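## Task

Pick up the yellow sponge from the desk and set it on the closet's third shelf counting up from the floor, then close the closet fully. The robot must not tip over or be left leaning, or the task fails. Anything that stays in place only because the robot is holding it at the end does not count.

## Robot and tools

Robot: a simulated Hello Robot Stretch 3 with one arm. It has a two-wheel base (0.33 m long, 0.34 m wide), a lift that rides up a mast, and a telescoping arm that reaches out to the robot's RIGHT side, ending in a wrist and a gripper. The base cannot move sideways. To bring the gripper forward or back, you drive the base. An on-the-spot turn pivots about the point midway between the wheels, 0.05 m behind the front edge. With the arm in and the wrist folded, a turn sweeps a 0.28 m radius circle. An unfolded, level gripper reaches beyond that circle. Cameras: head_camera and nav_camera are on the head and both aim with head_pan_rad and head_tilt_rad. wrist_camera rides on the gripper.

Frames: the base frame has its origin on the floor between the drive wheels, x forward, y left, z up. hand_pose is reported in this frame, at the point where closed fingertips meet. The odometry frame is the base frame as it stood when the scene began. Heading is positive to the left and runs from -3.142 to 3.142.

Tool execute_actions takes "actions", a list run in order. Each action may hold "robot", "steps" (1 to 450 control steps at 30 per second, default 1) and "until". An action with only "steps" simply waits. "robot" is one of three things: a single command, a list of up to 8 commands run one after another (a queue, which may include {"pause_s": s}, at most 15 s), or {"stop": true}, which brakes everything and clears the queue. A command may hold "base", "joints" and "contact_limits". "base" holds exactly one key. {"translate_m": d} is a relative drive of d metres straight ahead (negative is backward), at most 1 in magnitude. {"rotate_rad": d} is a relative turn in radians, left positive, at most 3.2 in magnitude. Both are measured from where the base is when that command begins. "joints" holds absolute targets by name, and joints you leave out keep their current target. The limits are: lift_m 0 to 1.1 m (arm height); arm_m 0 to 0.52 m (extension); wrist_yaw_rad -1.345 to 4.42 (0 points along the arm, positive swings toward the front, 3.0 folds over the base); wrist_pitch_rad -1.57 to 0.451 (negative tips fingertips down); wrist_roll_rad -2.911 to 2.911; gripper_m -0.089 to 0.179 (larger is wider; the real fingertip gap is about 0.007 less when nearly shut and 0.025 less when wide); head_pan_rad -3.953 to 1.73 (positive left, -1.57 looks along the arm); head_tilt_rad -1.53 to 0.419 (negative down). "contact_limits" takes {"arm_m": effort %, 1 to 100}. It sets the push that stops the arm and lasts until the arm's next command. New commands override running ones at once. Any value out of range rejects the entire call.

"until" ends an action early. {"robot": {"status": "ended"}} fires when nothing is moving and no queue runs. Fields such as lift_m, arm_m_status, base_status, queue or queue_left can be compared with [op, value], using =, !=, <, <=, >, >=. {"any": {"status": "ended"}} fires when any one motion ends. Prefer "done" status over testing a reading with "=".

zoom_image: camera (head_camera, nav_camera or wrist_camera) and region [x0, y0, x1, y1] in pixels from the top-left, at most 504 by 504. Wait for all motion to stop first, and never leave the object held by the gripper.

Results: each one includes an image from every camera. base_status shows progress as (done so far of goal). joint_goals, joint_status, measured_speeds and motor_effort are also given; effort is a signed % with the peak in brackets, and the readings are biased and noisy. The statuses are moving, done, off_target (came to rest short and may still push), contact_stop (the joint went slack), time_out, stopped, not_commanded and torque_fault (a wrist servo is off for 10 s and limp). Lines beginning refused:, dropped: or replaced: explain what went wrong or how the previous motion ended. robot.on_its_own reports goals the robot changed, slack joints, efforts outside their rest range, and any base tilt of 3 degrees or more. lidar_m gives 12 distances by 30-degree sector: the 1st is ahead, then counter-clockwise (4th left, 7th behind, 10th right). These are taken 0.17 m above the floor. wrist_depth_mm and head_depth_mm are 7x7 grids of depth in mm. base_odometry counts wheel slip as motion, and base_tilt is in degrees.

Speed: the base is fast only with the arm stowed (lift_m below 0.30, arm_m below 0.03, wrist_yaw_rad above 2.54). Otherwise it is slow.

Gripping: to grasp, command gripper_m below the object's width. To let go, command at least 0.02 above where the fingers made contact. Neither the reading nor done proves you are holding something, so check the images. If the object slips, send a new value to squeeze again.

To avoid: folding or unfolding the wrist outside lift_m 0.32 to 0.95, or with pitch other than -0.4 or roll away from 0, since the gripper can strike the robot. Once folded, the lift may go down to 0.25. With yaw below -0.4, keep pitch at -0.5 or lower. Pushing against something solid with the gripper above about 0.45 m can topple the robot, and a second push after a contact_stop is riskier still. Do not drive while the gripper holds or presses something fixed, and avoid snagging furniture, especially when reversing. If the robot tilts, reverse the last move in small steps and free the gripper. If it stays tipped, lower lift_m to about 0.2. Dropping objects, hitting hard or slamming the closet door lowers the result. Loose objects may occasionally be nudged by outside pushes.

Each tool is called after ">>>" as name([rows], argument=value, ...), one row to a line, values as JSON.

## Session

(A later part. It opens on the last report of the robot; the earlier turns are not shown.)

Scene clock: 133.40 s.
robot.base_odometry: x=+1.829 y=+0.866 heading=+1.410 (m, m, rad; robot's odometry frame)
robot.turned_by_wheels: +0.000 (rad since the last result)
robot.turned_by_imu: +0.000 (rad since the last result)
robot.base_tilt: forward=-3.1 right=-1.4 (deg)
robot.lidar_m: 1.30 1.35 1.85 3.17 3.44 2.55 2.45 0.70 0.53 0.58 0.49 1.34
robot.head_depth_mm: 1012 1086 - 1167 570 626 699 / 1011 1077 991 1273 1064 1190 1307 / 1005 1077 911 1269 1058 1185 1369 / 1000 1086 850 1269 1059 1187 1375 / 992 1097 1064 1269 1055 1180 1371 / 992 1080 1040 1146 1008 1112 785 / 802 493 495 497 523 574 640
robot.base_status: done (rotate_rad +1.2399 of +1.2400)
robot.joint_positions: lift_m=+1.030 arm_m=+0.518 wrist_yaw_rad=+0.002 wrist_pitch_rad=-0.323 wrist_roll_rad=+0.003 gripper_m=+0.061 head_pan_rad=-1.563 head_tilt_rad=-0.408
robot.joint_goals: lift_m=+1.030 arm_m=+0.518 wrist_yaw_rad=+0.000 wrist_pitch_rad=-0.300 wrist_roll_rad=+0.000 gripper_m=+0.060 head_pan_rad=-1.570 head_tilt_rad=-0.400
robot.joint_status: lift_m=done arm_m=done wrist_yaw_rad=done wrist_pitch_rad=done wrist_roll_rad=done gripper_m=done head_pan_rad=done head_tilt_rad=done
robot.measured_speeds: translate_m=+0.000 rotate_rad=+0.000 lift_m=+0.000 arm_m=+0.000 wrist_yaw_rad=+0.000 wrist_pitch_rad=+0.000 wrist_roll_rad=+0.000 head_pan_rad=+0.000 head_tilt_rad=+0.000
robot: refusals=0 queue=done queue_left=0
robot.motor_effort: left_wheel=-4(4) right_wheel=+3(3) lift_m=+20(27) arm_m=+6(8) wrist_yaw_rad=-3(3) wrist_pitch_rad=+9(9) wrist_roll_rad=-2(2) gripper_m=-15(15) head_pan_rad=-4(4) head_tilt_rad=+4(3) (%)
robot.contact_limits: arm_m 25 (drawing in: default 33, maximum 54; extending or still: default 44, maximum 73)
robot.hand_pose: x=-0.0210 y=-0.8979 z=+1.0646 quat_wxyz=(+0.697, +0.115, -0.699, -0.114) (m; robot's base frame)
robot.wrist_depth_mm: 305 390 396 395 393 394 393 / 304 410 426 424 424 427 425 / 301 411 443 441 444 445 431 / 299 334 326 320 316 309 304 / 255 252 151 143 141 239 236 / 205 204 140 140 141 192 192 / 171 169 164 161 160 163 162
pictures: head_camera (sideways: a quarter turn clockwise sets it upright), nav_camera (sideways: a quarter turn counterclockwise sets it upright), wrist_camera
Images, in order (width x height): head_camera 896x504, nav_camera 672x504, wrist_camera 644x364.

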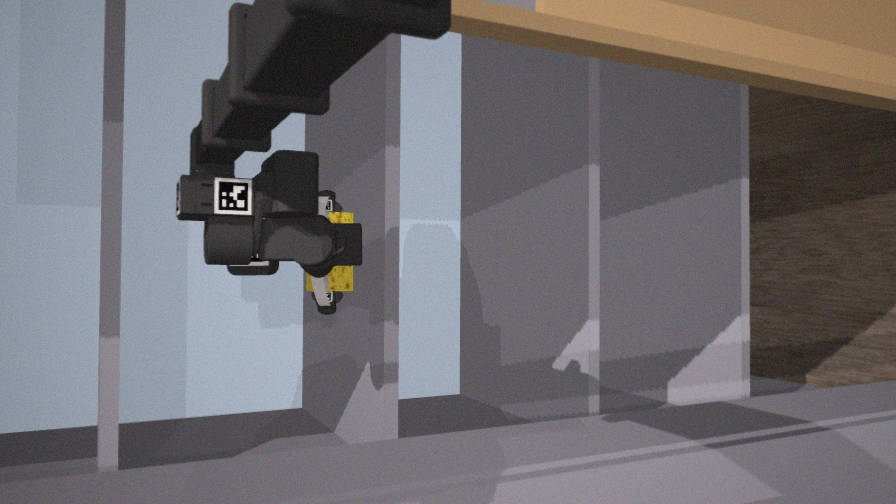

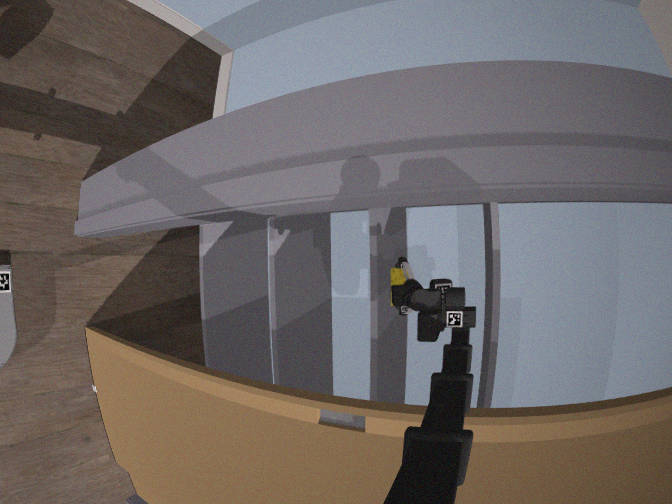

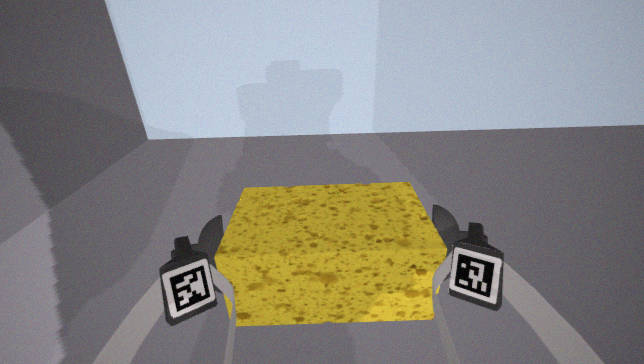

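>>> execute_actions([
  {"robot": {"joints": {"lift_m": 1.015}}, "steps": 100, "until": {"robot": {"status": "ended"}}},
])

Scene clock: 135.63 s.
robot.base_odometry: x=+1.829 y=+0.866 heading=+1.410 (m, m, rad; robot's odometry frame)
robot.turned_by_wheels: +0.000 (rad since the last result)
robot.turned_by_imu: +0.000 (rad since the last result)
robot.base_tilt: forward=-3.0 right=-1.5 (deg)
robot.lidar_m: 1.30 1.35 1.85 3.18 3.42 2.55 2.45 0.69 0.53 0.58 0.49 1.35
robot.head_depth_mm: 1012 1105 - 1226 570 624 700 / 1009 1090 915 1273 1063 1186 1309 / 1008 1077 911 1276 1056 1190 1367 / 994 1087 856 1270 1058 1186 1371 / 994 1088 1065 1264 1059 1184 1370 / 992 1084 1037 1148 1008 1110 786 / 802 493 495 497 523 575 638
robot.base_status: done (rotate_rad +1.2399 of +1.2400)
robot.joint_positions: lift_m=+1.015 arm_m=+0.518 wrist_yaw_rad=+0.002 wrist_pitch_rad=-0.323 wrist_roll_rad=+0.003 gripper_m=+0.061 head_pan_rad=-1.563 head_tilt_rad=-0.408
robot.joint_goals: lift_m=+1.015 arm_m=+0.518 wrist_yaw_rad=+0.000 wrist_pitch_rad=-0.300 wrist_roll_rad=+0.000 gripper_m=+0.060 head_pan_rad=-1.570 head_tilt_rad=-0.400
robot.joint_status: lift_m=done arm_m=done wrist_yaw_rad=done wrist_pitch_rad=done wrist_roll_rad=done gripper_m=done head_pan_rad=done head_tilt_rad=done
robot.measured_speeds: translate_m=+0.000 rotate_rad=+0.000 lift_m=+0.000 arm_m=+0.000 wrist_yaw_rad=+0.000 wrist_pitch_rad=+0.000 wrist_roll_rad=+0.000 head_pan_rad=+0.000 head_tilt_rad=+0.000
robot: refusals=0 queue=done queue_left=0
robot.motor_effort: left_wheel=-4(4) right_wheel=+3(3) lift_m=+21(21) arm_m=+6(5) wrist_yaw_rad=-3(3) wrist_pitch_rad=+9(9) wrist_roll_rad=-2(2) gripper_m=-17(15) head_pan_rad=-3(4) head_tilt_rad=+3(3) (%)
robot.contact_limits: arm_m 25 (drawing in: default 33, maximum 54; extending or still: default 44, maximum 73)
robot.hand_pose: x=-0.0210 y=-0.8979 z=+1.0496 quat_wxyz=(+0.697, +0.115, -0.699, -0.114) (m; robot's base frame)
robot.wrist_depth_mm: 305 389 396 393 396 395 396 / 304 410 424 425 424 422 425 / 301 400 431 420 409 399 388 / 286 302 297 289 285 281 273 / 229 229 152 143 141 215 211 / 185 184 140 140 141 174 173 / 154 153 150 149 148 147 146
pictures: head_camera (sideways: a quarter turn clockwise sets it upright), nav_camera (sideways: a quarter turn counterclockwise sets it upright), wrist_camera
Images, in order (width x height): head_camera 896x504, nav_camera 672x504, wrist_camera 644x364.

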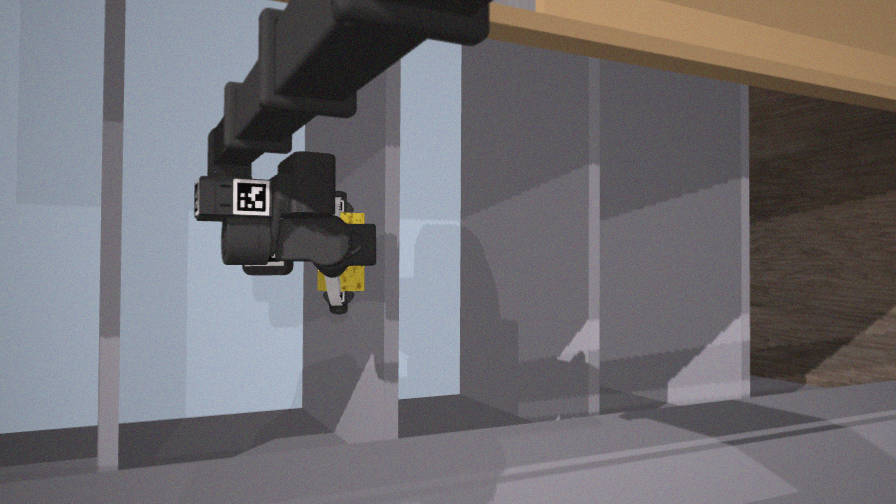

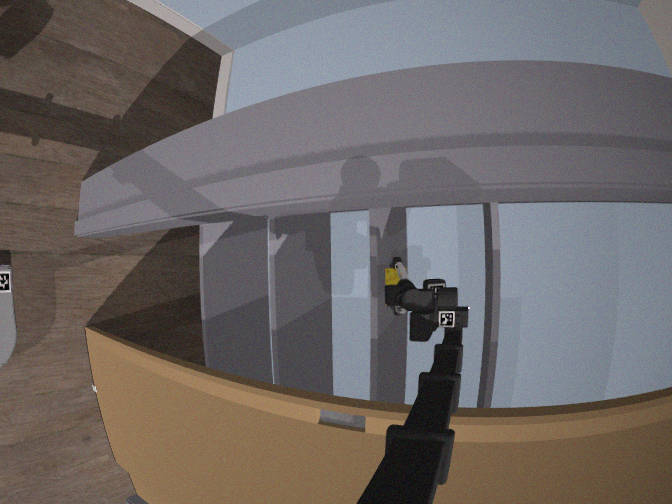

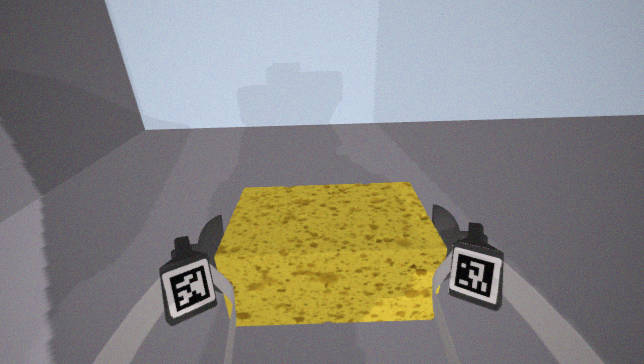

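>>> execute_actions([
  {"robot": {"joints": {"lift_m": 1.012}}, "steps": 12},
  {"robot": {"joints": {"gripper_m": 0.17}}, "steps": 100, "until": {"robot": {"status": "ended"}}},
])

Scene clock: 141.90 s.
robot.base_odometry: x=+1.829 y=+0.866 heading=+1.410 (m, m, rad; robot's odometry frame)
robot.turned_by_wheels: +0.000 (rad since the last result)
robot.turned_by_imu: +0.000 (rad since the last result)
robot.base_tilt: forward=-3.1 right=-1.5 (deg)
robot.lidar_m: 1.30 1.35 1.85 3.17 3.43 2.54 2.45 0.70 0.53 0.58 0.49 1.34
robot.head_depth_mm: 1008 1103 - 1251 571 626 699 / 1011 1088 916 1275 1059 1195 1304 / 1011 1090 911 1274 1059 1185 1369 / 994 1086 863 1274 1057 1188 1371 / 993 1095 1068 1266 1047 1185 1373 / 994 1085 1032 1149 1007 1111 786 / 803 493 495 497 523 576 640
robot.base_status: done (rotate_rad +1.2399 of +1.2400)
robot.joint_positions: lift_m=+1.012 arm_m=+0.518 wrist_yaw_rad=+0.002 wrist_pitch_rad=-0.323 wrist_roll_rad=+0.003 gripper_m=+0.170 head_pan_rad=-1.563 head_tilt_rad=-0.408
robot.joint_goals: lift_m=+1.012 arm_m=+0.518 wrist_yaw_rad=+0.000 wrist_pitch_rad=-0.300 wrist_roll_rad=+0.000 gripper_m=+0.170 head_pan_rad=-1.570 head_tilt_rad=-0.400
robot.joint_status: lift_m=done arm_m=done wrist_yaw_rad=done wrist_pitch_rad=done wrist_roll_rad=done gripper_m=done head_pan_rad=done head_tilt_rad=done
robot.measured_speeds: translate_m=+0.000 rotate_rad=+0.000 lift_m=+0.000 arm_m=+0.000 wrist_yaw_rad=+0.000 wrist_pitch_rad=+0.000 wrist_roll_rad=+0.000 head_pan_rad=+0.000 head_tilt_rad=+0.000
robot: refusals=0 queue=done queue_left=0
robot.motor_effort: left_wheel=-4(4) right_wheel=+3(3) lift_m=+20(21) arm_m=+6(6) wrist_yaw_rad=-3(3) wrist_pitch_rad=+9(9) wrist_roll_rad=-2(2) gripper_m=+1(82) head_pan_rad=-3(3) head_tilt_rad=+3(3) (%)
robot.contact_limits: arm_m 25 (drawing in: default 33, maximum 54; extending or still: default 44, maximum 73)
robot.hand_pose: x=-0.0210 y=-0.8979 z=+1.0466 quat_wxyz=(+0.697, +0.115, -0.699, -0.114) (m; robot's base frame)
robot.wrist_depth_mm: 306 390 391 399 394 394 399 / 302 410 422 426 423 426 425 / 302 392 422 415 400 389 376 / 283 295 290 284 277 271 268 / 225 232 161 145 149 220 208 / 184 - 149 143 147 166 175 / - 146 148 147 146 144 139
pictures: head_camera (sideways: a quarter turn clockwise sets it upright), nav_camera (sideways: a quarter turn counterclockwise sets it upright), wrist_camera
Images, in order (width x height): head_camera 896x504, nav_camera 672x504, wrist_camera 644x364.

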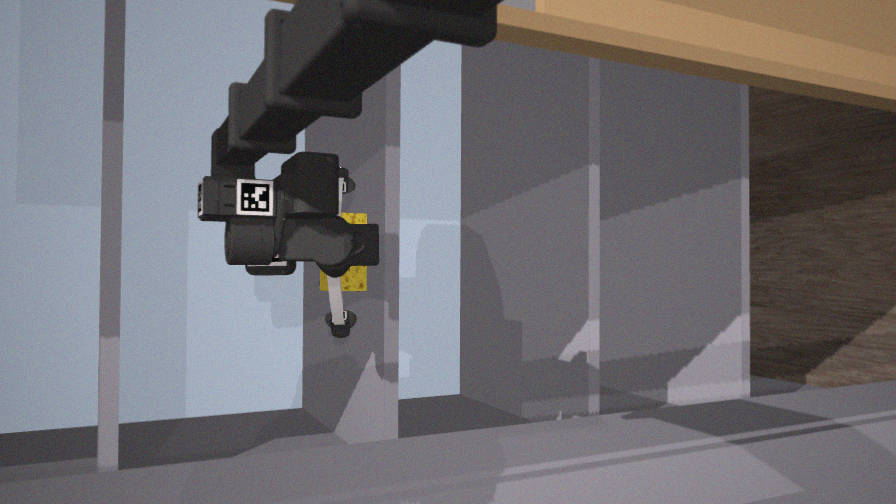

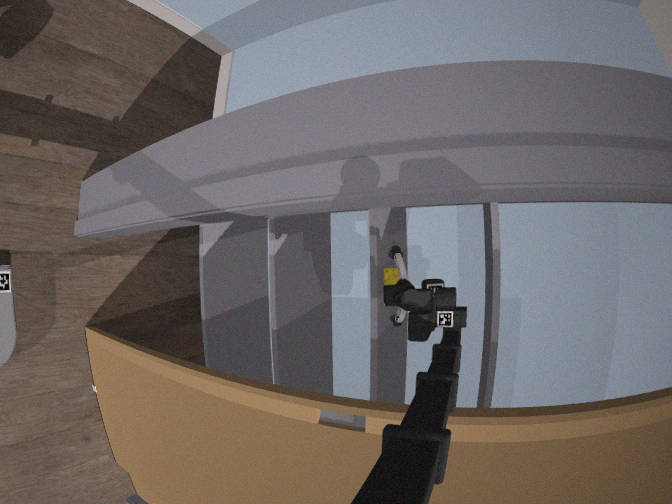

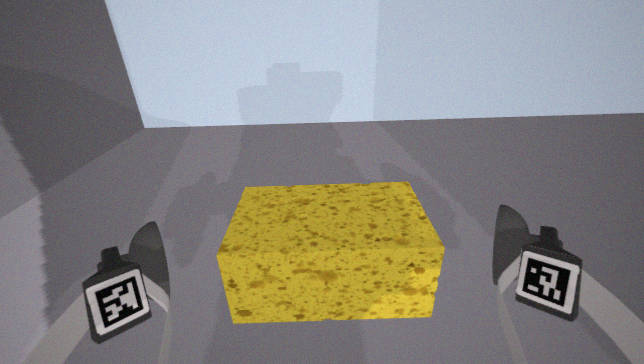

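>>> execute_actions([
  {"robot": {"joints": {"arm_m": 0.05, "head_tilt_rad": -0.5, "head_pan_rad": -1.5}}, "steps": 100, "until": {"robot": {"arm_m": ["<", 0.43]}}},
  {"robot": {"joints": {"lift_m": 0.939, "wrist_pitch_rad": 0.0}}, "steps": 150, "until": {"robot": {"arm_m": ["<", 0.16]}}},
  {"robot": {"base": {"translate_m": -0.268}}, "steps": 100, "until": {"robot": {"arm_m": ["<", 0.11]}}},
  {"robot": {"joints": {"wrist_yaw_rad": 0.5}}, "steps": 200, "until": {"robot": {"status": "ended"}}},
])

Scene clock: 157.13 s.
robot.base_odometry: x=+1.786 y=+0.602 heading=+1.410 (m, m, rad; robot's odometry frame)
robot.turned_by_wheels: +0.000 (rad since the last result)
robot.turned_by_imu: +0.001 (rad since the last result)
robot.base_tilt: forward=-3.0 right=-1.4 (deg)
robot.lidar_m: 1.57 1.63 2.23 3.52 3.07 2.27 2.18 0.69 0.51 0.49 0.63 0.66
robot.head_depth_mm: 383 419 461 513 - - - / 384 420 463 516 562 - 825 / 386 422 465 518 573 - - / 387 423 467 512 - - 817 / 389 431 477 543 - 1461 1229 / 1025 1108 876 1131 1278 1454 1284 / 1028 1108 986 1128 1264 1413 1287
robot.base_status: done (translate_m -0.2680 of -0.2680)
robot.joint_positions: lift_m=+0.939 arm_m=+0.050 wrist_yaw_rad=+0.497 wrist_pitch_rad=-0.024 wrist_roll_rad=+0.003 gripper_m=+0.170 head_pan_rad=-1.507 head_tilt_rad=-0.494
robot.joint_goals: lift_m=+0.939 arm_m=+0.050 wrist_yaw_rad=+0.500 wrist_pitch_rad=+0.000 wrist_roll_rad=+0.000 gripper_m=+0.170 head_pan_rad=-1.500 head_tilt_rad=-0.500
robot.joint_status: lift_m=done arm_m=done wrist_yaw_rad=done wrist_pitch_rad=done wrist_roll_rad=done gripper_m=done head_pan_rad=done head_tilt_rad=done
robot.measured_speeds: translate_m=+0.000 rotate_rad=+0.000 lift_m=+0.000 arm_m=+0.000 wrist_yaw_rad=+0.000 wrist_pitch_rad=+0.000 wrist_roll_rad=+0.000 head_pan_rad=+0.000 head_tilt_rad=+0.000
robot: refusals=0 queue=done queue_left=0
robot.motor_effort: left_wheel=-4(10) right_wheel=+2(3) lift_m=+20(20) arm_m=-7(8) wrist_yaw_rad=+4(6) wrist_pitch_rad=+10(10) wrist_roll_rad=-2(2) gripper_m=+0(0) head_pan_rad=+3(13) head_tilt_rad=-2(10) (%)
robot.hand_pose: x=+0.1003 y=-0.4201 z=+1.0476 quat_wxyz=(+0.687, +0.183, -0.684, +0.165) (m; robot's base frame)
robot.wrist_depth_mm: 369 371 603 624 193 172 154 / 398 376 627 910 200 176 158 / 424 380 630 942 208 180 161 / 451 383 636 792 215 186 165 / - 386 648 932 222 196 168 / - - 661 761 226 203 167 / - 412 662 891 232 202 181
pictures: head_camera (sideways: a quarter turn clockwise sets it upright), nav_camera (sideways: a quarter turn counterclockwise sets it upright), wrist_camera
Images, in order (width x height): head_camera 896x504, nav_camera 672x504, wrist_camera 644x364.

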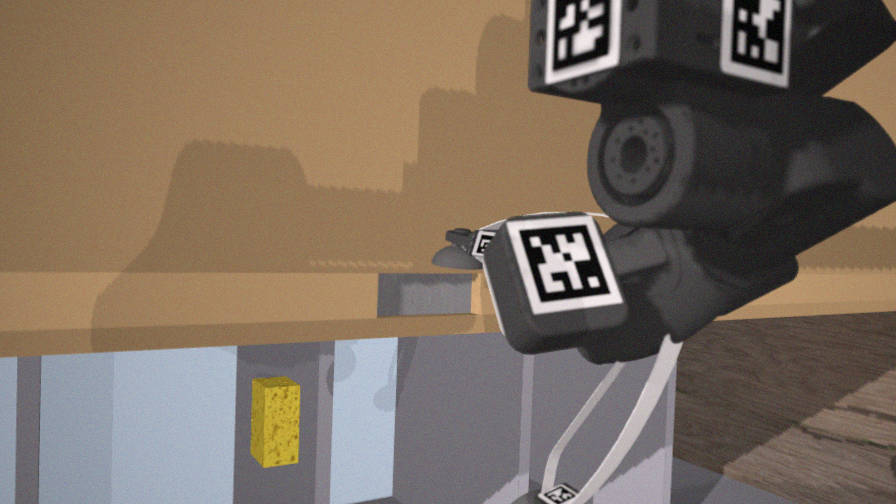

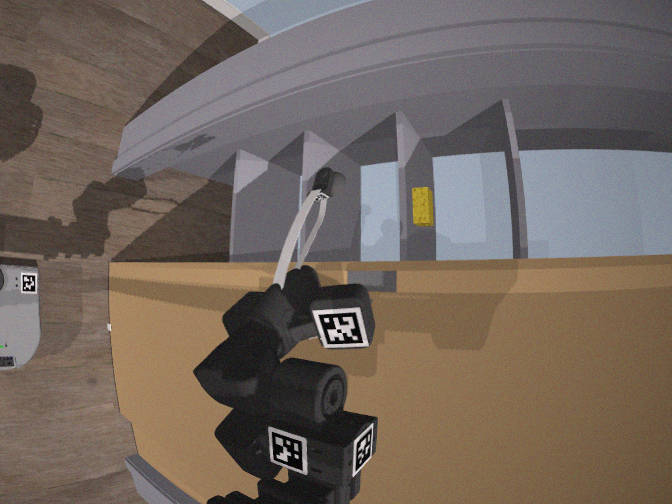

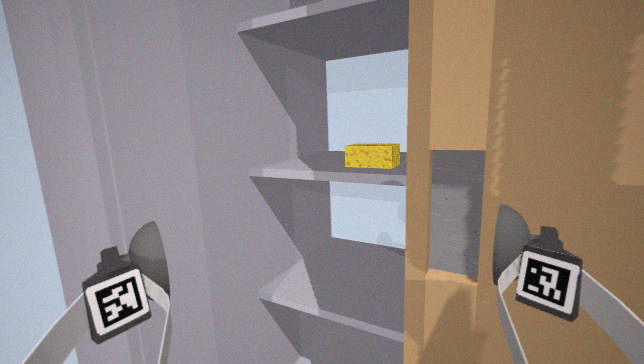

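>>> zoom_image(camera="head_camera", region=[340, 190, 540, 350])

Region (340, 190, 540, 350) of head_camera's 896x504 image, scaled by 2.520, with more detail than that image has; it fills the top 403 rows of this view, and the rest is white.

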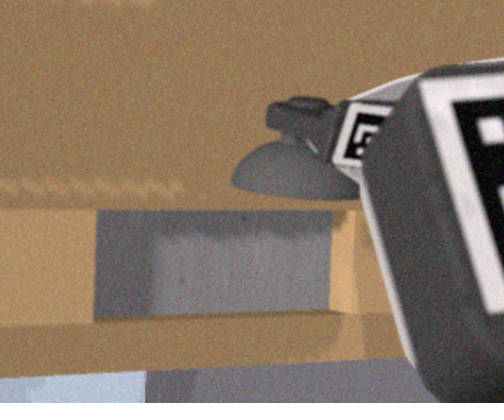

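>>> execute_actions([
  {"robot": {"base": {"translate_m": 0.036}, "joints": {"arm_m": 0.072}, "contact_limits": {"arm_m": 14}}, "steps": 100, "until": {"robot": {"status": "ended"}}},
])

>>> zoom_image(camera="head_camera", region=[340, 170, 540, 330])

Scene clock: 161.63 s.
robot.base_odometry: x=+1.792 y=+0.637 heading=+1.410 (m, m, rad; robot's odometry frame)
robot.turned_by_wheels: +0.000 (rad since the last result)
robot.turned_by_imu: +0.000 (rad since the last result)
robot.base_tilt: forward=-3.1 right=-1.5 (deg)
robot.lidar_m: 1.53 1.59 2.17 3.13 3.10 2.30 2.22 0.70 0.51 0.49 0.60 0.68
robot.head_depth_mm: 383 419 461 512 - - 806 / 385 421 463 516 - - 805 / 386 422 465 519 559 - 830 / 387 425 468 513 - - 796 / 1020 1102 1000 1192 - 1459 1292 / 1023 1101 852 1140 1271 1460 1292 / 1028 1104 990 1134 1238 1349 1291
robot.base_status: done (translate_m +0.0360 of +0.0360)
robot.joint_positions: lift_m=+0.939 arm_m=+0.072 wrist_yaw_rad=+0.497 wrist_pitch_rad=-0.024 wrist_roll_rad=+0.003 gripper_m=+0.170 head_pan_rad=-1.507 head_tilt_rad=-0.494
robot.joint_goals: lift_m=+0.939 arm_m=+0.072 wrist_yaw_rad=+0.500 wrist_pitch_rad=+0.000 wrist_roll_rad=+0.000 gripper_m=+0.170 head_pan_rad=-1.500 head_tilt_rad=-0.500
robot.joint_status: lift_m=done arm_m=done wrist_yaw_rad=done wrist_pitch_rad=done wrist_roll_rad=done gripper_m=done head_pan_rad=done head_tilt_rad=done
robot.measured_speeds: translate_m=+0.000 rotate_rad=+0.000 lift_m=+0.000 arm_m=+0.000 wrist_yaw_rad=+0.000 wrist_pitch_rad=+0.000 wrist_roll_rad=+0.000 head_pan_rad=+0.000 head_tilt_rad=+0.000
robot: refusals=0 queue=done queue_left=0
robot.motor_effort: left_wheel=-4(5) right_wheel=+3(8) lift_m=+20(20) arm_m=+6(6) wrist_yaw_rad=+4(4) wrist_pitch_rad=+10(10) wrist_roll_rad=-2(2) gripper_m=+1(1) head_pan_rad=+4(3) head_tilt_rad=-2(2) (%)
robot.contact_limits: arm_m 14 (drawing in: default 33, maximum 54; extending or still: default 44, maximum 73)
robot.hand_pose: x=+0.1004 y=-0.4413 z=+1.0476 quat_wxyz=(+0.687, +0.183, -0.684, +0.165) (m; robot's base frame)
robot.wrist_depth_mm: 303 340 565 616 635 155 139 / 352 340 574 881 845 159 142 / 377 346 586 891 840 163 145 / 404 349 603 737 597 176 149 / 433 341 599 918 910 179 152 / - - 605 751 742 186 151 / - 372 615 843 594 183 163
pictures: head_camera (sideways: a quarter turn clockwise sets it upright), nav_camera (sideways: a quarter turn counterclockwise sets it upright), wrist_camera
Images, in order (width x height): head_camera 896x504, nav_camera 672x504, wrist_camera 644x364.

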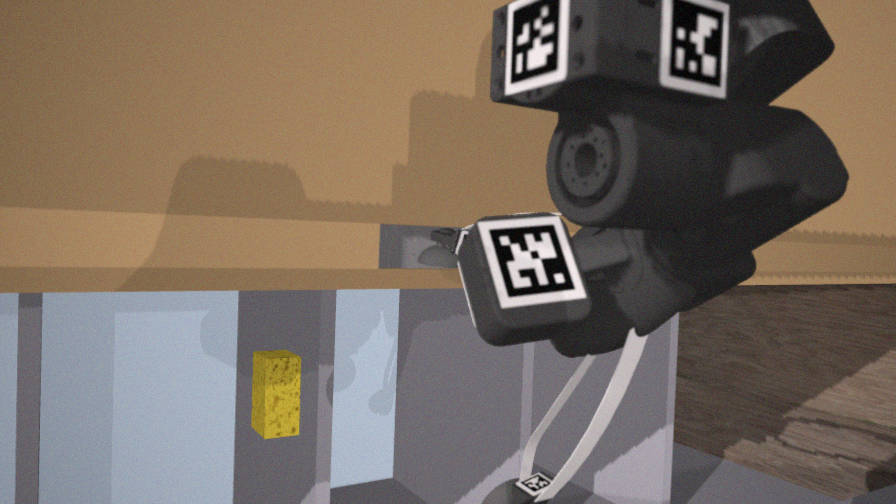

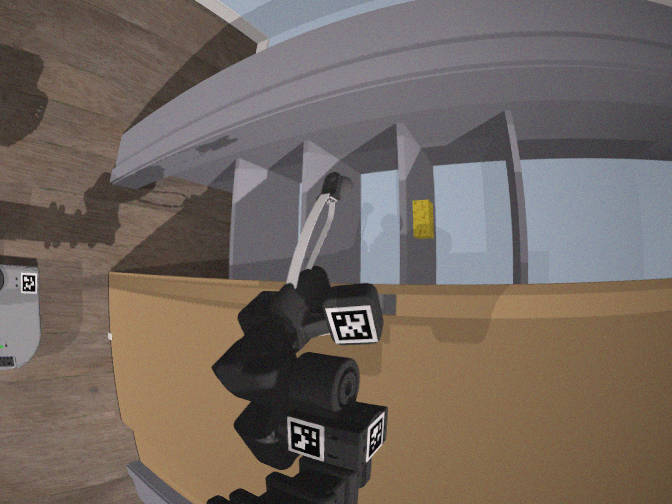

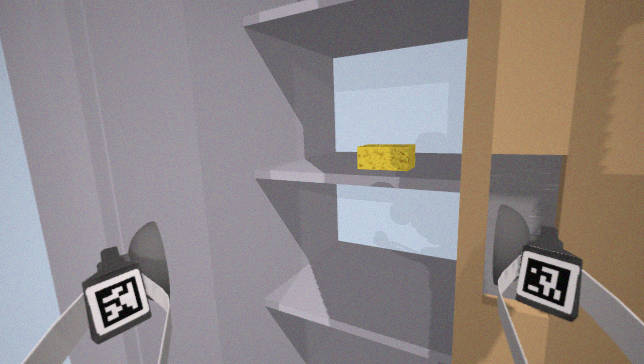

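Region (340, 170, 540, 330) of head_camera's 896x504 image, scaled by 2.520, with more detail than that image has; it fills the top 403 rows of this view, and the rest is white.

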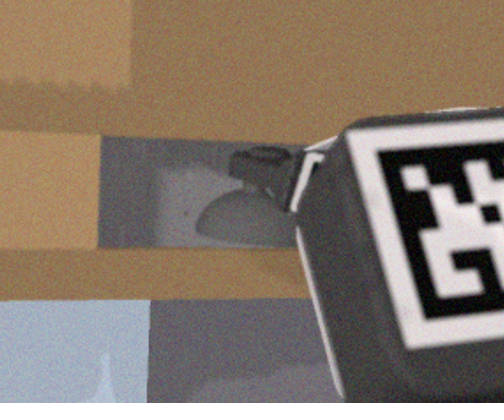

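>>> execute_actions([
  {"robot": {"base": {"translate_m": -0.005}}, "steps": 60, "until": {"robot": {"status": "ended"}}},
  {"robot": {"joints": {"arm_m": 0.112}, "contact_limits": {"arm_m": 14}}, "steps": 100, "until": {"robot": {"status": "ended"}}},
])

>>> zoom_image(camera="head_camera", region=[340, 170, 540, 330])

Scene clock: 170.03 s.
robot.base_odometry: x=+1.791 y=+0.632 heading=+1.410 (m, m, rad; robot's odometry frame)
robot.turned_by_wheels: +0.000 (rad since the last result)
robot.turned_by_imu: +0.000 (rad since the last result)
robot.base_tilt: forward=-3.1 right=-1.6 (deg)
robot.lidar_m: 1.53 1.59 2.19 3.11 3.10 2.30 2.22 0.70 0.51 0.50 0.61 0.68
robot.head_depth_mm: 385 421 464 508 - - 786 / 387 423 466 512 - - 791 / 388 424 469 522 - - 815 / 390 427 470 515 - 715 803 / 1001 1090 925 1168 - 1469 1293 / 1024 1106 855 1136 1230 1462 1283 / 1030 1113 987 1133 1259 1362 1284
robot.base_status: done (translate_m -0.0050 of -0.0050)
robot.joint_positions: lift_m=+0.939 arm_m=+0.088 wrist_yaw_rad=+0.500 wrist_pitch_rad=-0.027 wrist_roll_rad=+0.000 gripper_m=+0.170 head_pan_rad=-1.507 head_tilt_rad=-0.495
robot.joint_goals: lift_m=+0.939 arm_m=+0.088 wrist_yaw_rad=+0.500 wrist_pitch_rad=+0.000 wrist_roll_rad=+0.000 gripper_m=+0.170 head_pan_rad=-1.500 head_tilt_rad=-0.500
robot.joint_status: lift_m=done arm_m=contact_stop wrist_yaw_rad=done wrist_pitch_rad=done wrist_roll_rad=done gripper_m=done head_pan_rad=done head_tilt_rad=done
robot.measured_speeds: translate_m=+0.000 rotate_rad=-0.001 lift_m=+0.000 arm_m=-0.008 wrist_yaw_rad=+0.000 wrist_pitch_rad=+0.000 wrist_roll_rad=+0.000 head_pan_rad=+0.000 head_tilt_rad=+0.000
robot: refusals=0 queue=dropped queue_left=0
robot.on_its_own: arm_m is slack since a contact_stop, until your next command for it (your +0.112 is given up)
robot.motor_effort: left_wheel=-4(10) right_wheel=+5(4) lift_m=+20(20) arm_m=+8(17) wrist_yaw_rad=-1(3) wrist_pitch_rad=+11(12) wrist_roll_rad=+0(2) gripper_m=+1(1) head_pan_rad=+4(4) head_tilt_rad=-2(2) (%)
robot.contact_limits: arm_m 14 (drawing in: default 33, maximum 54; extending or still: default 44, maximum 73)
robot.hand_pose: x=+0.1012 y=-0.4568 z=+1.0468 quat_wxyz=(+0.688, +0.185, -0.682, +0.166) (m; robot's base frame)
robot.wrist_depth_mm: 293 341 566 624 645 145 129 / 302 346 576 868 818 148 132 / 317 350 586 893 832 152 136 / 378 351 597 737 550 164 138 / 406 345 604 916 888 172 141 / - - 611 738 723 179 140 / - 372 627 838 568 171 152
pictures: head_camera (sideways: a quarter turn clockwise sets it upright), nav_camera (sideways: a quarter turn counterclockwise sets it upright), wrist_camera
Images, in order (width x height): head_camera 896x504, nav_camera 672x504, wrist_camera 644x364.

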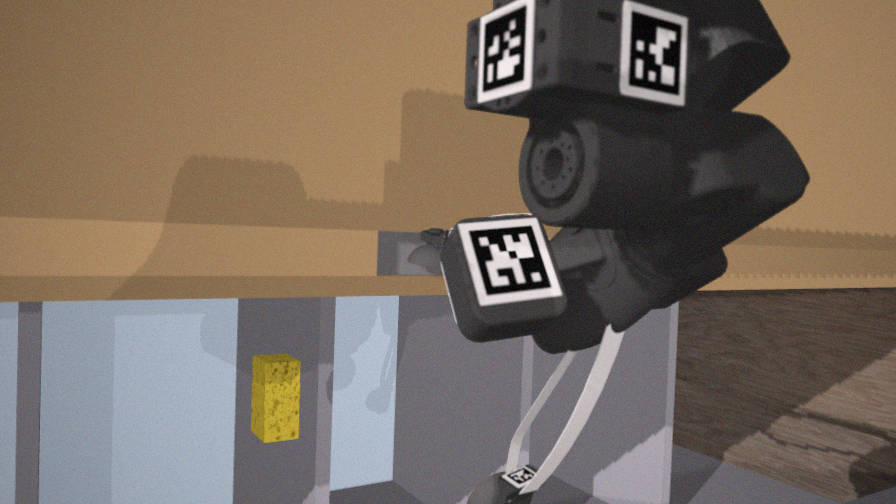

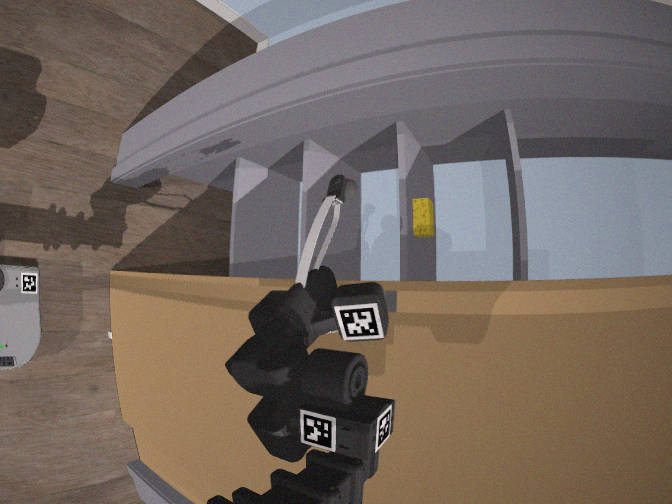

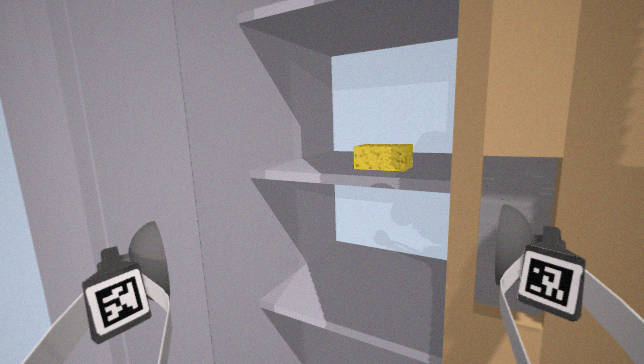

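Region (340, 170, 540, 330) of head_camera's 896x504 image, scaled by 2.520, with more detail than that image has; it fills the top 403 rows of this view, and the rest is white.

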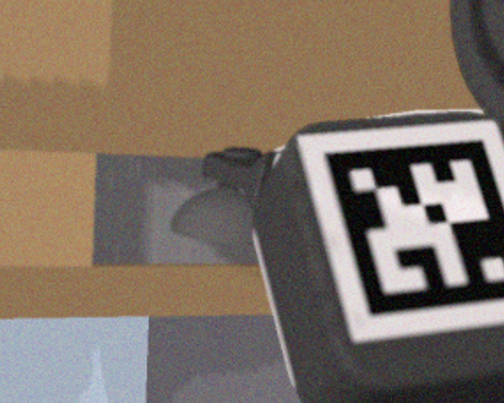

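>>> execute_actions([
  {"robot": {"base": {"translate_m": 0.004}, "joints": {"arm_m": 0.083}}, "steps": 60, "until": {"robot": {"status": "ended"}}},
  {"robot": {"joints": {"arm_m": 0.105}, "contact_limits": {"arm_m": 14}}, "steps": 100, "until": {"robot": {"status": "ended"}}},
])

>>> zoom_image(camera="head_camera", region=[340, 170, 540, 330])

Scene clock: 173.57 s.
robot.base_odometry: x=+1.792 y=+0.636 heading=+1.410 (m, m, rad; robot's odometry frame)
robot.turned_by_wheels: +0.000 (rad since the last result)
robot.turned_by_imu: +0.000 (rad since the last result)
robot.base_tilt: forward=-3.0 right=-1.5 (deg)
robot.lidar_m: 1.53 1.59 2.18 3.12 3.08 2.30 2.22 0.70 0.51 0.49 0.61 0.68
robot.head_depth_mm: 385 421 464 509 - - 786 / 386 423 466 510 - - 790 / 388 424 468 522 - - 812 / 389 426 470 515 - 713 799 / 1020 1097 1002 1197 1190 1465 1288 / 1024 1104 850 1135 1226 1452 1288 / 1028 1109 982 1183 1242 1348 1287
robot.base_status: done (translate_m +0.0040 of +0.0040)
robot.joint_positions: lift_m=+0.939 arm_m=+0.091 wrist_yaw_rad=+0.500 wrist_pitch_rad=-0.027 wrist_roll_rad=+0.000 gripper_m=+0.170 head_pan_rad=-1.507 head_tilt_rad=-0.495
robot.joint_goals: lift_m=+0.939 arm_m=+0.092 wrist_yaw_rad=+0.500 wrist_pitch_rad=+0.000 wrist_roll_rad=+0.000 gripper_m=+0.170 head_pan_rad=-1.500 head_tilt_rad=-0.500
robot.joint_status: lift_m=done arm_m=contact_stop wrist_yaw_rad=done wrist_pitch_rad=done wrist_roll_rad=done gripper_m=done head_pan_rad=done head_tilt_rad=done
robot.measured_speeds: translate_m=+0.000 rotate_rad=-0.001 lift_m=+0.000 arm_m=-0.007 wrist_yaw_rad=+0.000 wrist_pitch_rad=+0.000 wrist_roll_rad=+0.000 head_pan_rad=+0.000 head_tilt_rad=+0.000
robot: refusals=0 queue=dropped queue_left=0
robot.on_its_own: arm_m is slack since a contact_stop, until your next command for it (your +0.105 is given up)
robot.motor_effort: left_wheel=-6(5) right_wheel=+9(9) lift_m=+21(20) arm_m=+7(17) wrist_yaw_rad=+0(1) wrist_pitch_rad=+11(12) wrist_roll_rad=+0(0) gripper_m=+0(1) head_pan_rad=+4(3) head_tilt_rad=-1(2) (%)
robot.contact_limits: arm_m 14 (drawing in: default 33, maximum 54; extending or still: default 44, maximum 73)
robot.hand_pose: x=+0.1010 y=-0.4605 z=+1.0468 quat_wxyz=(+0.688, +0.184, -0.682, +0.165) (m; robot's base frame)
robot.wrist_depth_mm: 288 339 560 623 639 141 127 / 298 340 577 868 816 145 129 / 307 346 586 880 828 148 132 / 370 351 590 729 564 160 136 / 396 341 607 914 881 165 138 / 442 - 611 750 725 171 138 / - 370 618 833 567 169 149
pictures: head_camera (sideways: a quarter turn clockwise sets it upright), nav_camera (sideways: a quarter turn counterclockwise sets it upright), wrist_camera
Images, in order (width x height): head_camera 896x504, nav_camera 672x504, wrist_camera 644x364.

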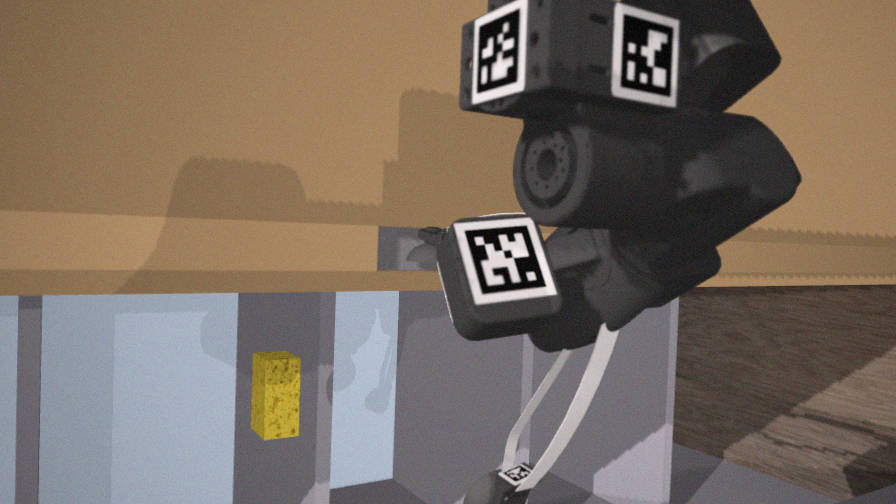

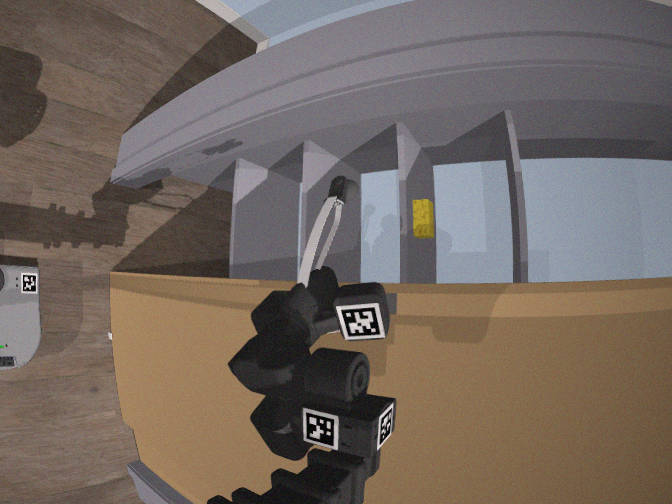

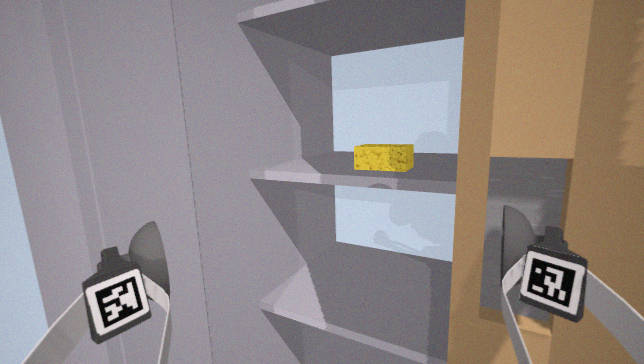

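Region (340, 170, 540, 330) of head_camera's 896x504 image, scaled by 2.520, with more detail than that image has; it fills the top 403 rows of this view, and the rest is white.

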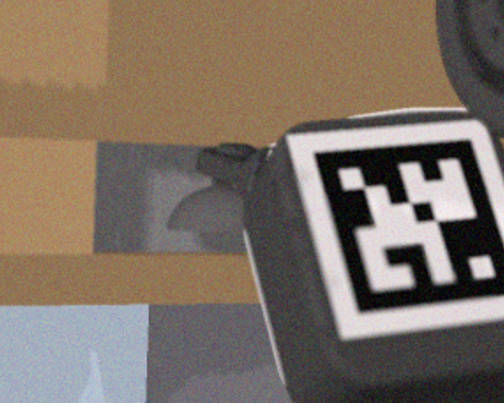

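>>> execute_actions([
  {"robot": {"joints": {"arm_m": 0.088}}, "steps": 8},
  {"robot": {"base": {"translate_m": 0.31}}, "steps": 100, "until": {"robot": {"translate_m": [">", 0.07]}}},
])

Scene clock: 177.07 s.
robot.base_odometry: x=+1.803 y=+0.707 heading=+1.410 (m, m, rad; robot's odometry frame)
robot.turned_by_wheels: +0.000 (rad since the last result)
robot.turned_by_imu: -0.035 (rad since the last result)
robot.base_tilt: forward=-1.6 right=-0.8 (deg)
robot.lidar_m: 1.46 1.50 2.02 3.15 3.32 2.39 2.28 0.72 0.52 0.49 0.56 0.66
robot.head_depth_mm: 387 424 469 515 - - 798 / 388 424 468 514 - - 801 / 388 425 468 523 - - 824 / 393 431 476 513 - 727 821 / 1016 1096 1002 1193 1211 1462 1289 / 1015 1096 853 1132 1232 1459 1294 / 1016 1098 991 1140 1225 1238 1251
robot.base_status: moving (translate_m +0.0710 of +0.3100)
robot.joint_positions: lift_m=+0.939 arm_m=+0.088 wrist_yaw_rad=+0.467 wrist_pitch_rad=-0.028 wrist_roll_rad=+0.000 gripper_m=+0.170 head_pan_rad=-1.507 head_tilt_rad=-0.495
robot.joint_goals: lift_m=+0.939 arm_m=+0.088 wrist_yaw_rad=+0.500 wrist_pitch_rad=+0.000 wrist_roll_rad=+0.000 gripper_m=+0.170 head_pan_rad=-1.500 head_tilt_rad=-0.500
robot.joint_status: lift_m=done arm_m=done wrist_yaw_rad=done wrist_pitch_rad=done wrist_roll_rad=done gripper_m=done head_pan_rad=done head_tilt_rad=done
robot.measured_speeds: translate_m=+0.100 rotate_rad=+0.004 lift_m=+0.000 arm_m=+0.000 wrist_yaw_rad=+0.000 wrist_pitch_rad=+0.000 wrist_roll_rad=+0.000 head_pan_rad=+0.000 head_tilt_rad=+0.000
robot: refusals=0 queue=running queue_left=0
robot.motor_effort: left_wheel=-4(9) right_wheel=+13(22) lift_m=+20(20) arm_m=+6(6) wrist_yaw_rad=+42(45) wrist_pitch_rad=+11(11) wrist_roll_rad=+0(0) gripper_m=-3(3) head_pan_rad=+3(3) head_tilt_rad=-1(1) (%)
robot.hand_pose: x=+0.0937 y=-0.4607 z=+1.0466 quat_wxyz=(+0.691, +0.174, -0.685, +0.154) (m; robot's base frame)
robot.wrist_depth_mm: 251 304 542 630 644 142 129 / 255 307 551 859 797 145 132 / 267 308 564 886 821 150 135 / 275 312 565 710 547 160 138 / 293 304 567 899 888 164 141 / 353 - 581 736 727 170 141 / 396 323 589 753 564 171 151
pictures: head_camera (sideways: a quarter turn clockwise sets it upright), nav_camera (sideways: a quarter turn counterclockwise sets it upright), wrist_camera
Images, in order (width x height): head_camera 896x504, nav_camera 672x504, wrist_camera 644x364.

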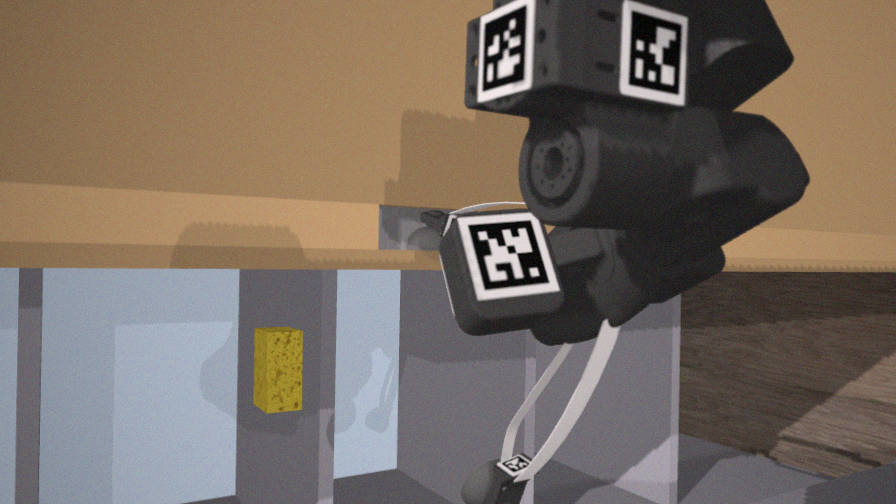

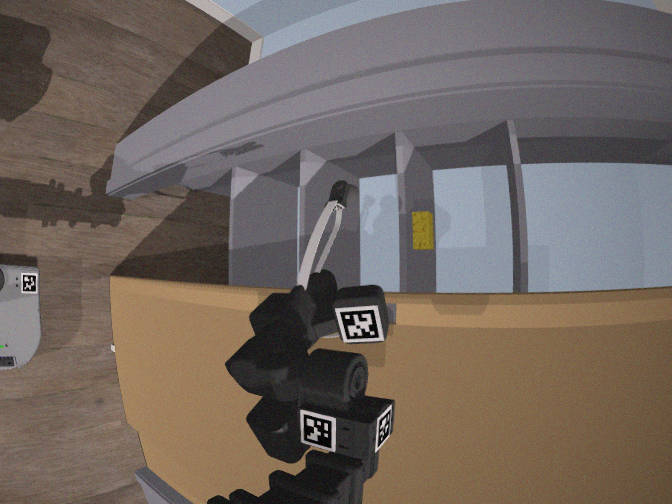

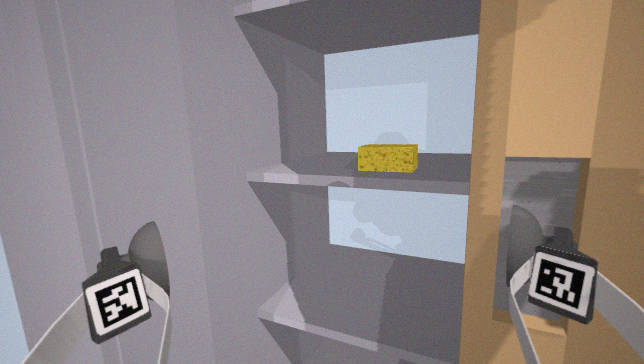

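>>> execute_actions([
  {"robot": {"stop": true}, "steps": 60, "until": {"robot": {"status": "ended"}}},
])

Scene clock: 178.93 s.
robot.base_odometry: x=+1.815 y=+0.783 heading=+1.410 (m, m, rad; robot's odometry frame)
robot.turned_by_wheels: +0.000 (rad since the last result)
robot.turned_by_imu: -0.019 (rad since the last result)
robot.base_tilt: forward=-3.1 right=-1.6 (deg)
robot.lidar_m: 1.39 1.43 1.88 3.16 3.18 2.49 2.36 0.74 0.52 0.49 0.52 0.64
robot.head_depth_mm: 387 424 468 514 - - 813 / 387 424 468 514 - - 802 / 387 424 468 521 - - 820 / 391 428 473 512 - 724 816 / 1012 1094 848 1191 1195 1462 1290 / 1011 1092 994 1139 1246 1458 1287 / 997 1075 980 1086 1134 1116 819
robot.base_status: stopped (translate_m +0.1482 of +0.1482)
robot.joint_positions: lift_m=+0.939 arm_m=+0.087 wrist_yaw_rad=+0.447 wrist_pitch_rad=-0.029 wrist_roll_rad=+0.000 gripper_m=+0.170 head_pan_rad=-1.507 head_tilt_rad=-0.495
robot.joint_goals: lift_m=+0.939 arm_m=+0.088 wrist_yaw_rad=+0.457 wrist_pitch_rad=+0.000 wrist_roll_rad=+0.000 gripper_m=+0.170 head_pan_rad=-1.500 head_tilt_rad=-0.500
robot.joint_status: lift_m=done arm_m=done wrist_yaw_rad=done wrist_pitch_rad=done wrist_roll_rad=done gripper_m=done head_pan_rad=done head_tilt_rad=done
robot.measured_speeds: translate_m=+0.000 rotate_rad=+0.000 lift_m=+0.000 arm_m=+0.000 wrist_yaw_rad=+0.000 wrist_pitch_rad=+0.000 wrist_roll_rad=+0.000 head_pan_rad=+0.000 head_tilt_rad=+0.000
robot: refusals=0 queue=stopped queue_left=0
robot.on_its_own: wrist_yaw_rad is held at +0.457, not at your +0.500, by its stall guard, which is not easing now; wrist_yaw_rad is at rest, and its effort (+13) is outside its rest range (-12 to +12)
robot.motor_effort: left_wheel=-1(12) right_wheel=+5(19) lift_m=+21(20) arm_m=+11(11) wrist_yaw_rad=+13(40) wrist_pitch_rad=+11(12) wrist_roll_rad=+0(0) gripper_m=-2(1) head_pan_rad=+3(4) head_tilt_rad=-1(2) (%)
robot.hand_pose: x=+0.0889 y=-0.4627 z=+1.0464 quat_wxyz=(+0.692, +0.167, -0.687, +0.146) (m; robot's base frame)
robot.wrist_depth_mm: 215 244 477 623 640 140 128 / 219 246 479 805 798 144 131 / 231 249 482 805 813 147 134 / 250 251 491 691 533 158 138 / 287 248 499 859 873 162 140 / 313 - 359 719 730 170 140 / 346 269 365 630 560 169 151
pictures: head_camera (sideways: a quarter turn clockwise sets it upright), nav_camera (sideways: a quarter turn counterclockwise sets it upright), wrist_camera
Images, in order (width x height): head_camera 896x504, nav_camera 672x504, wrist_camera 644x364.

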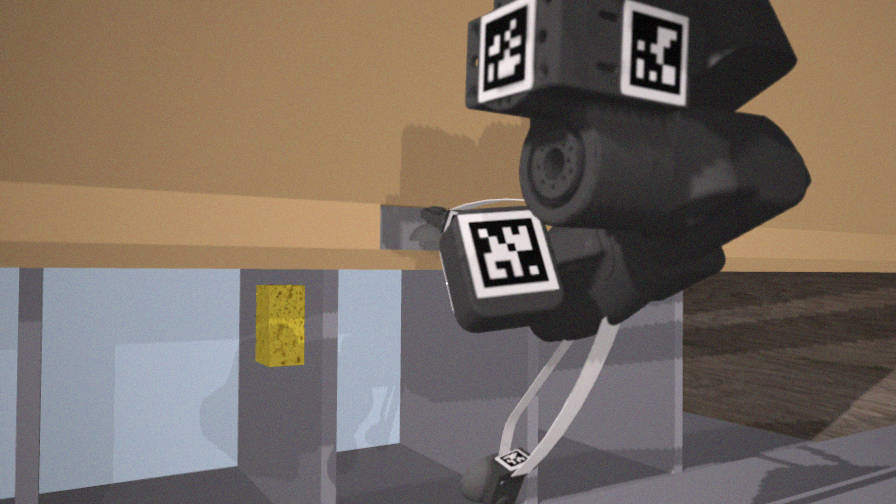

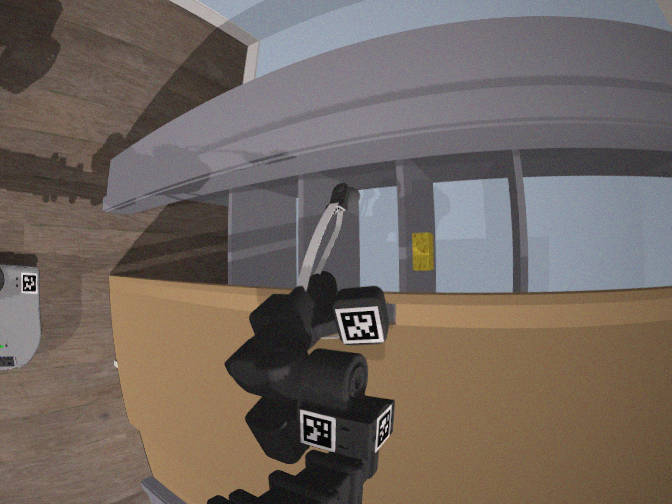

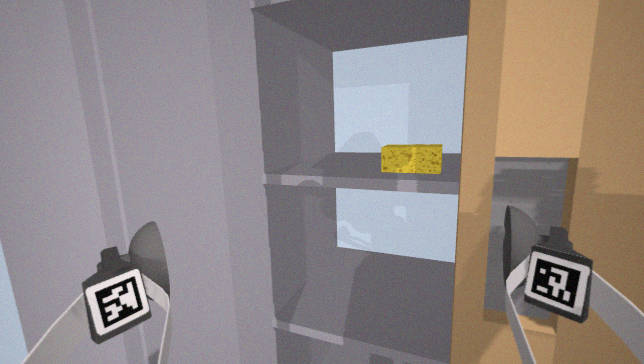

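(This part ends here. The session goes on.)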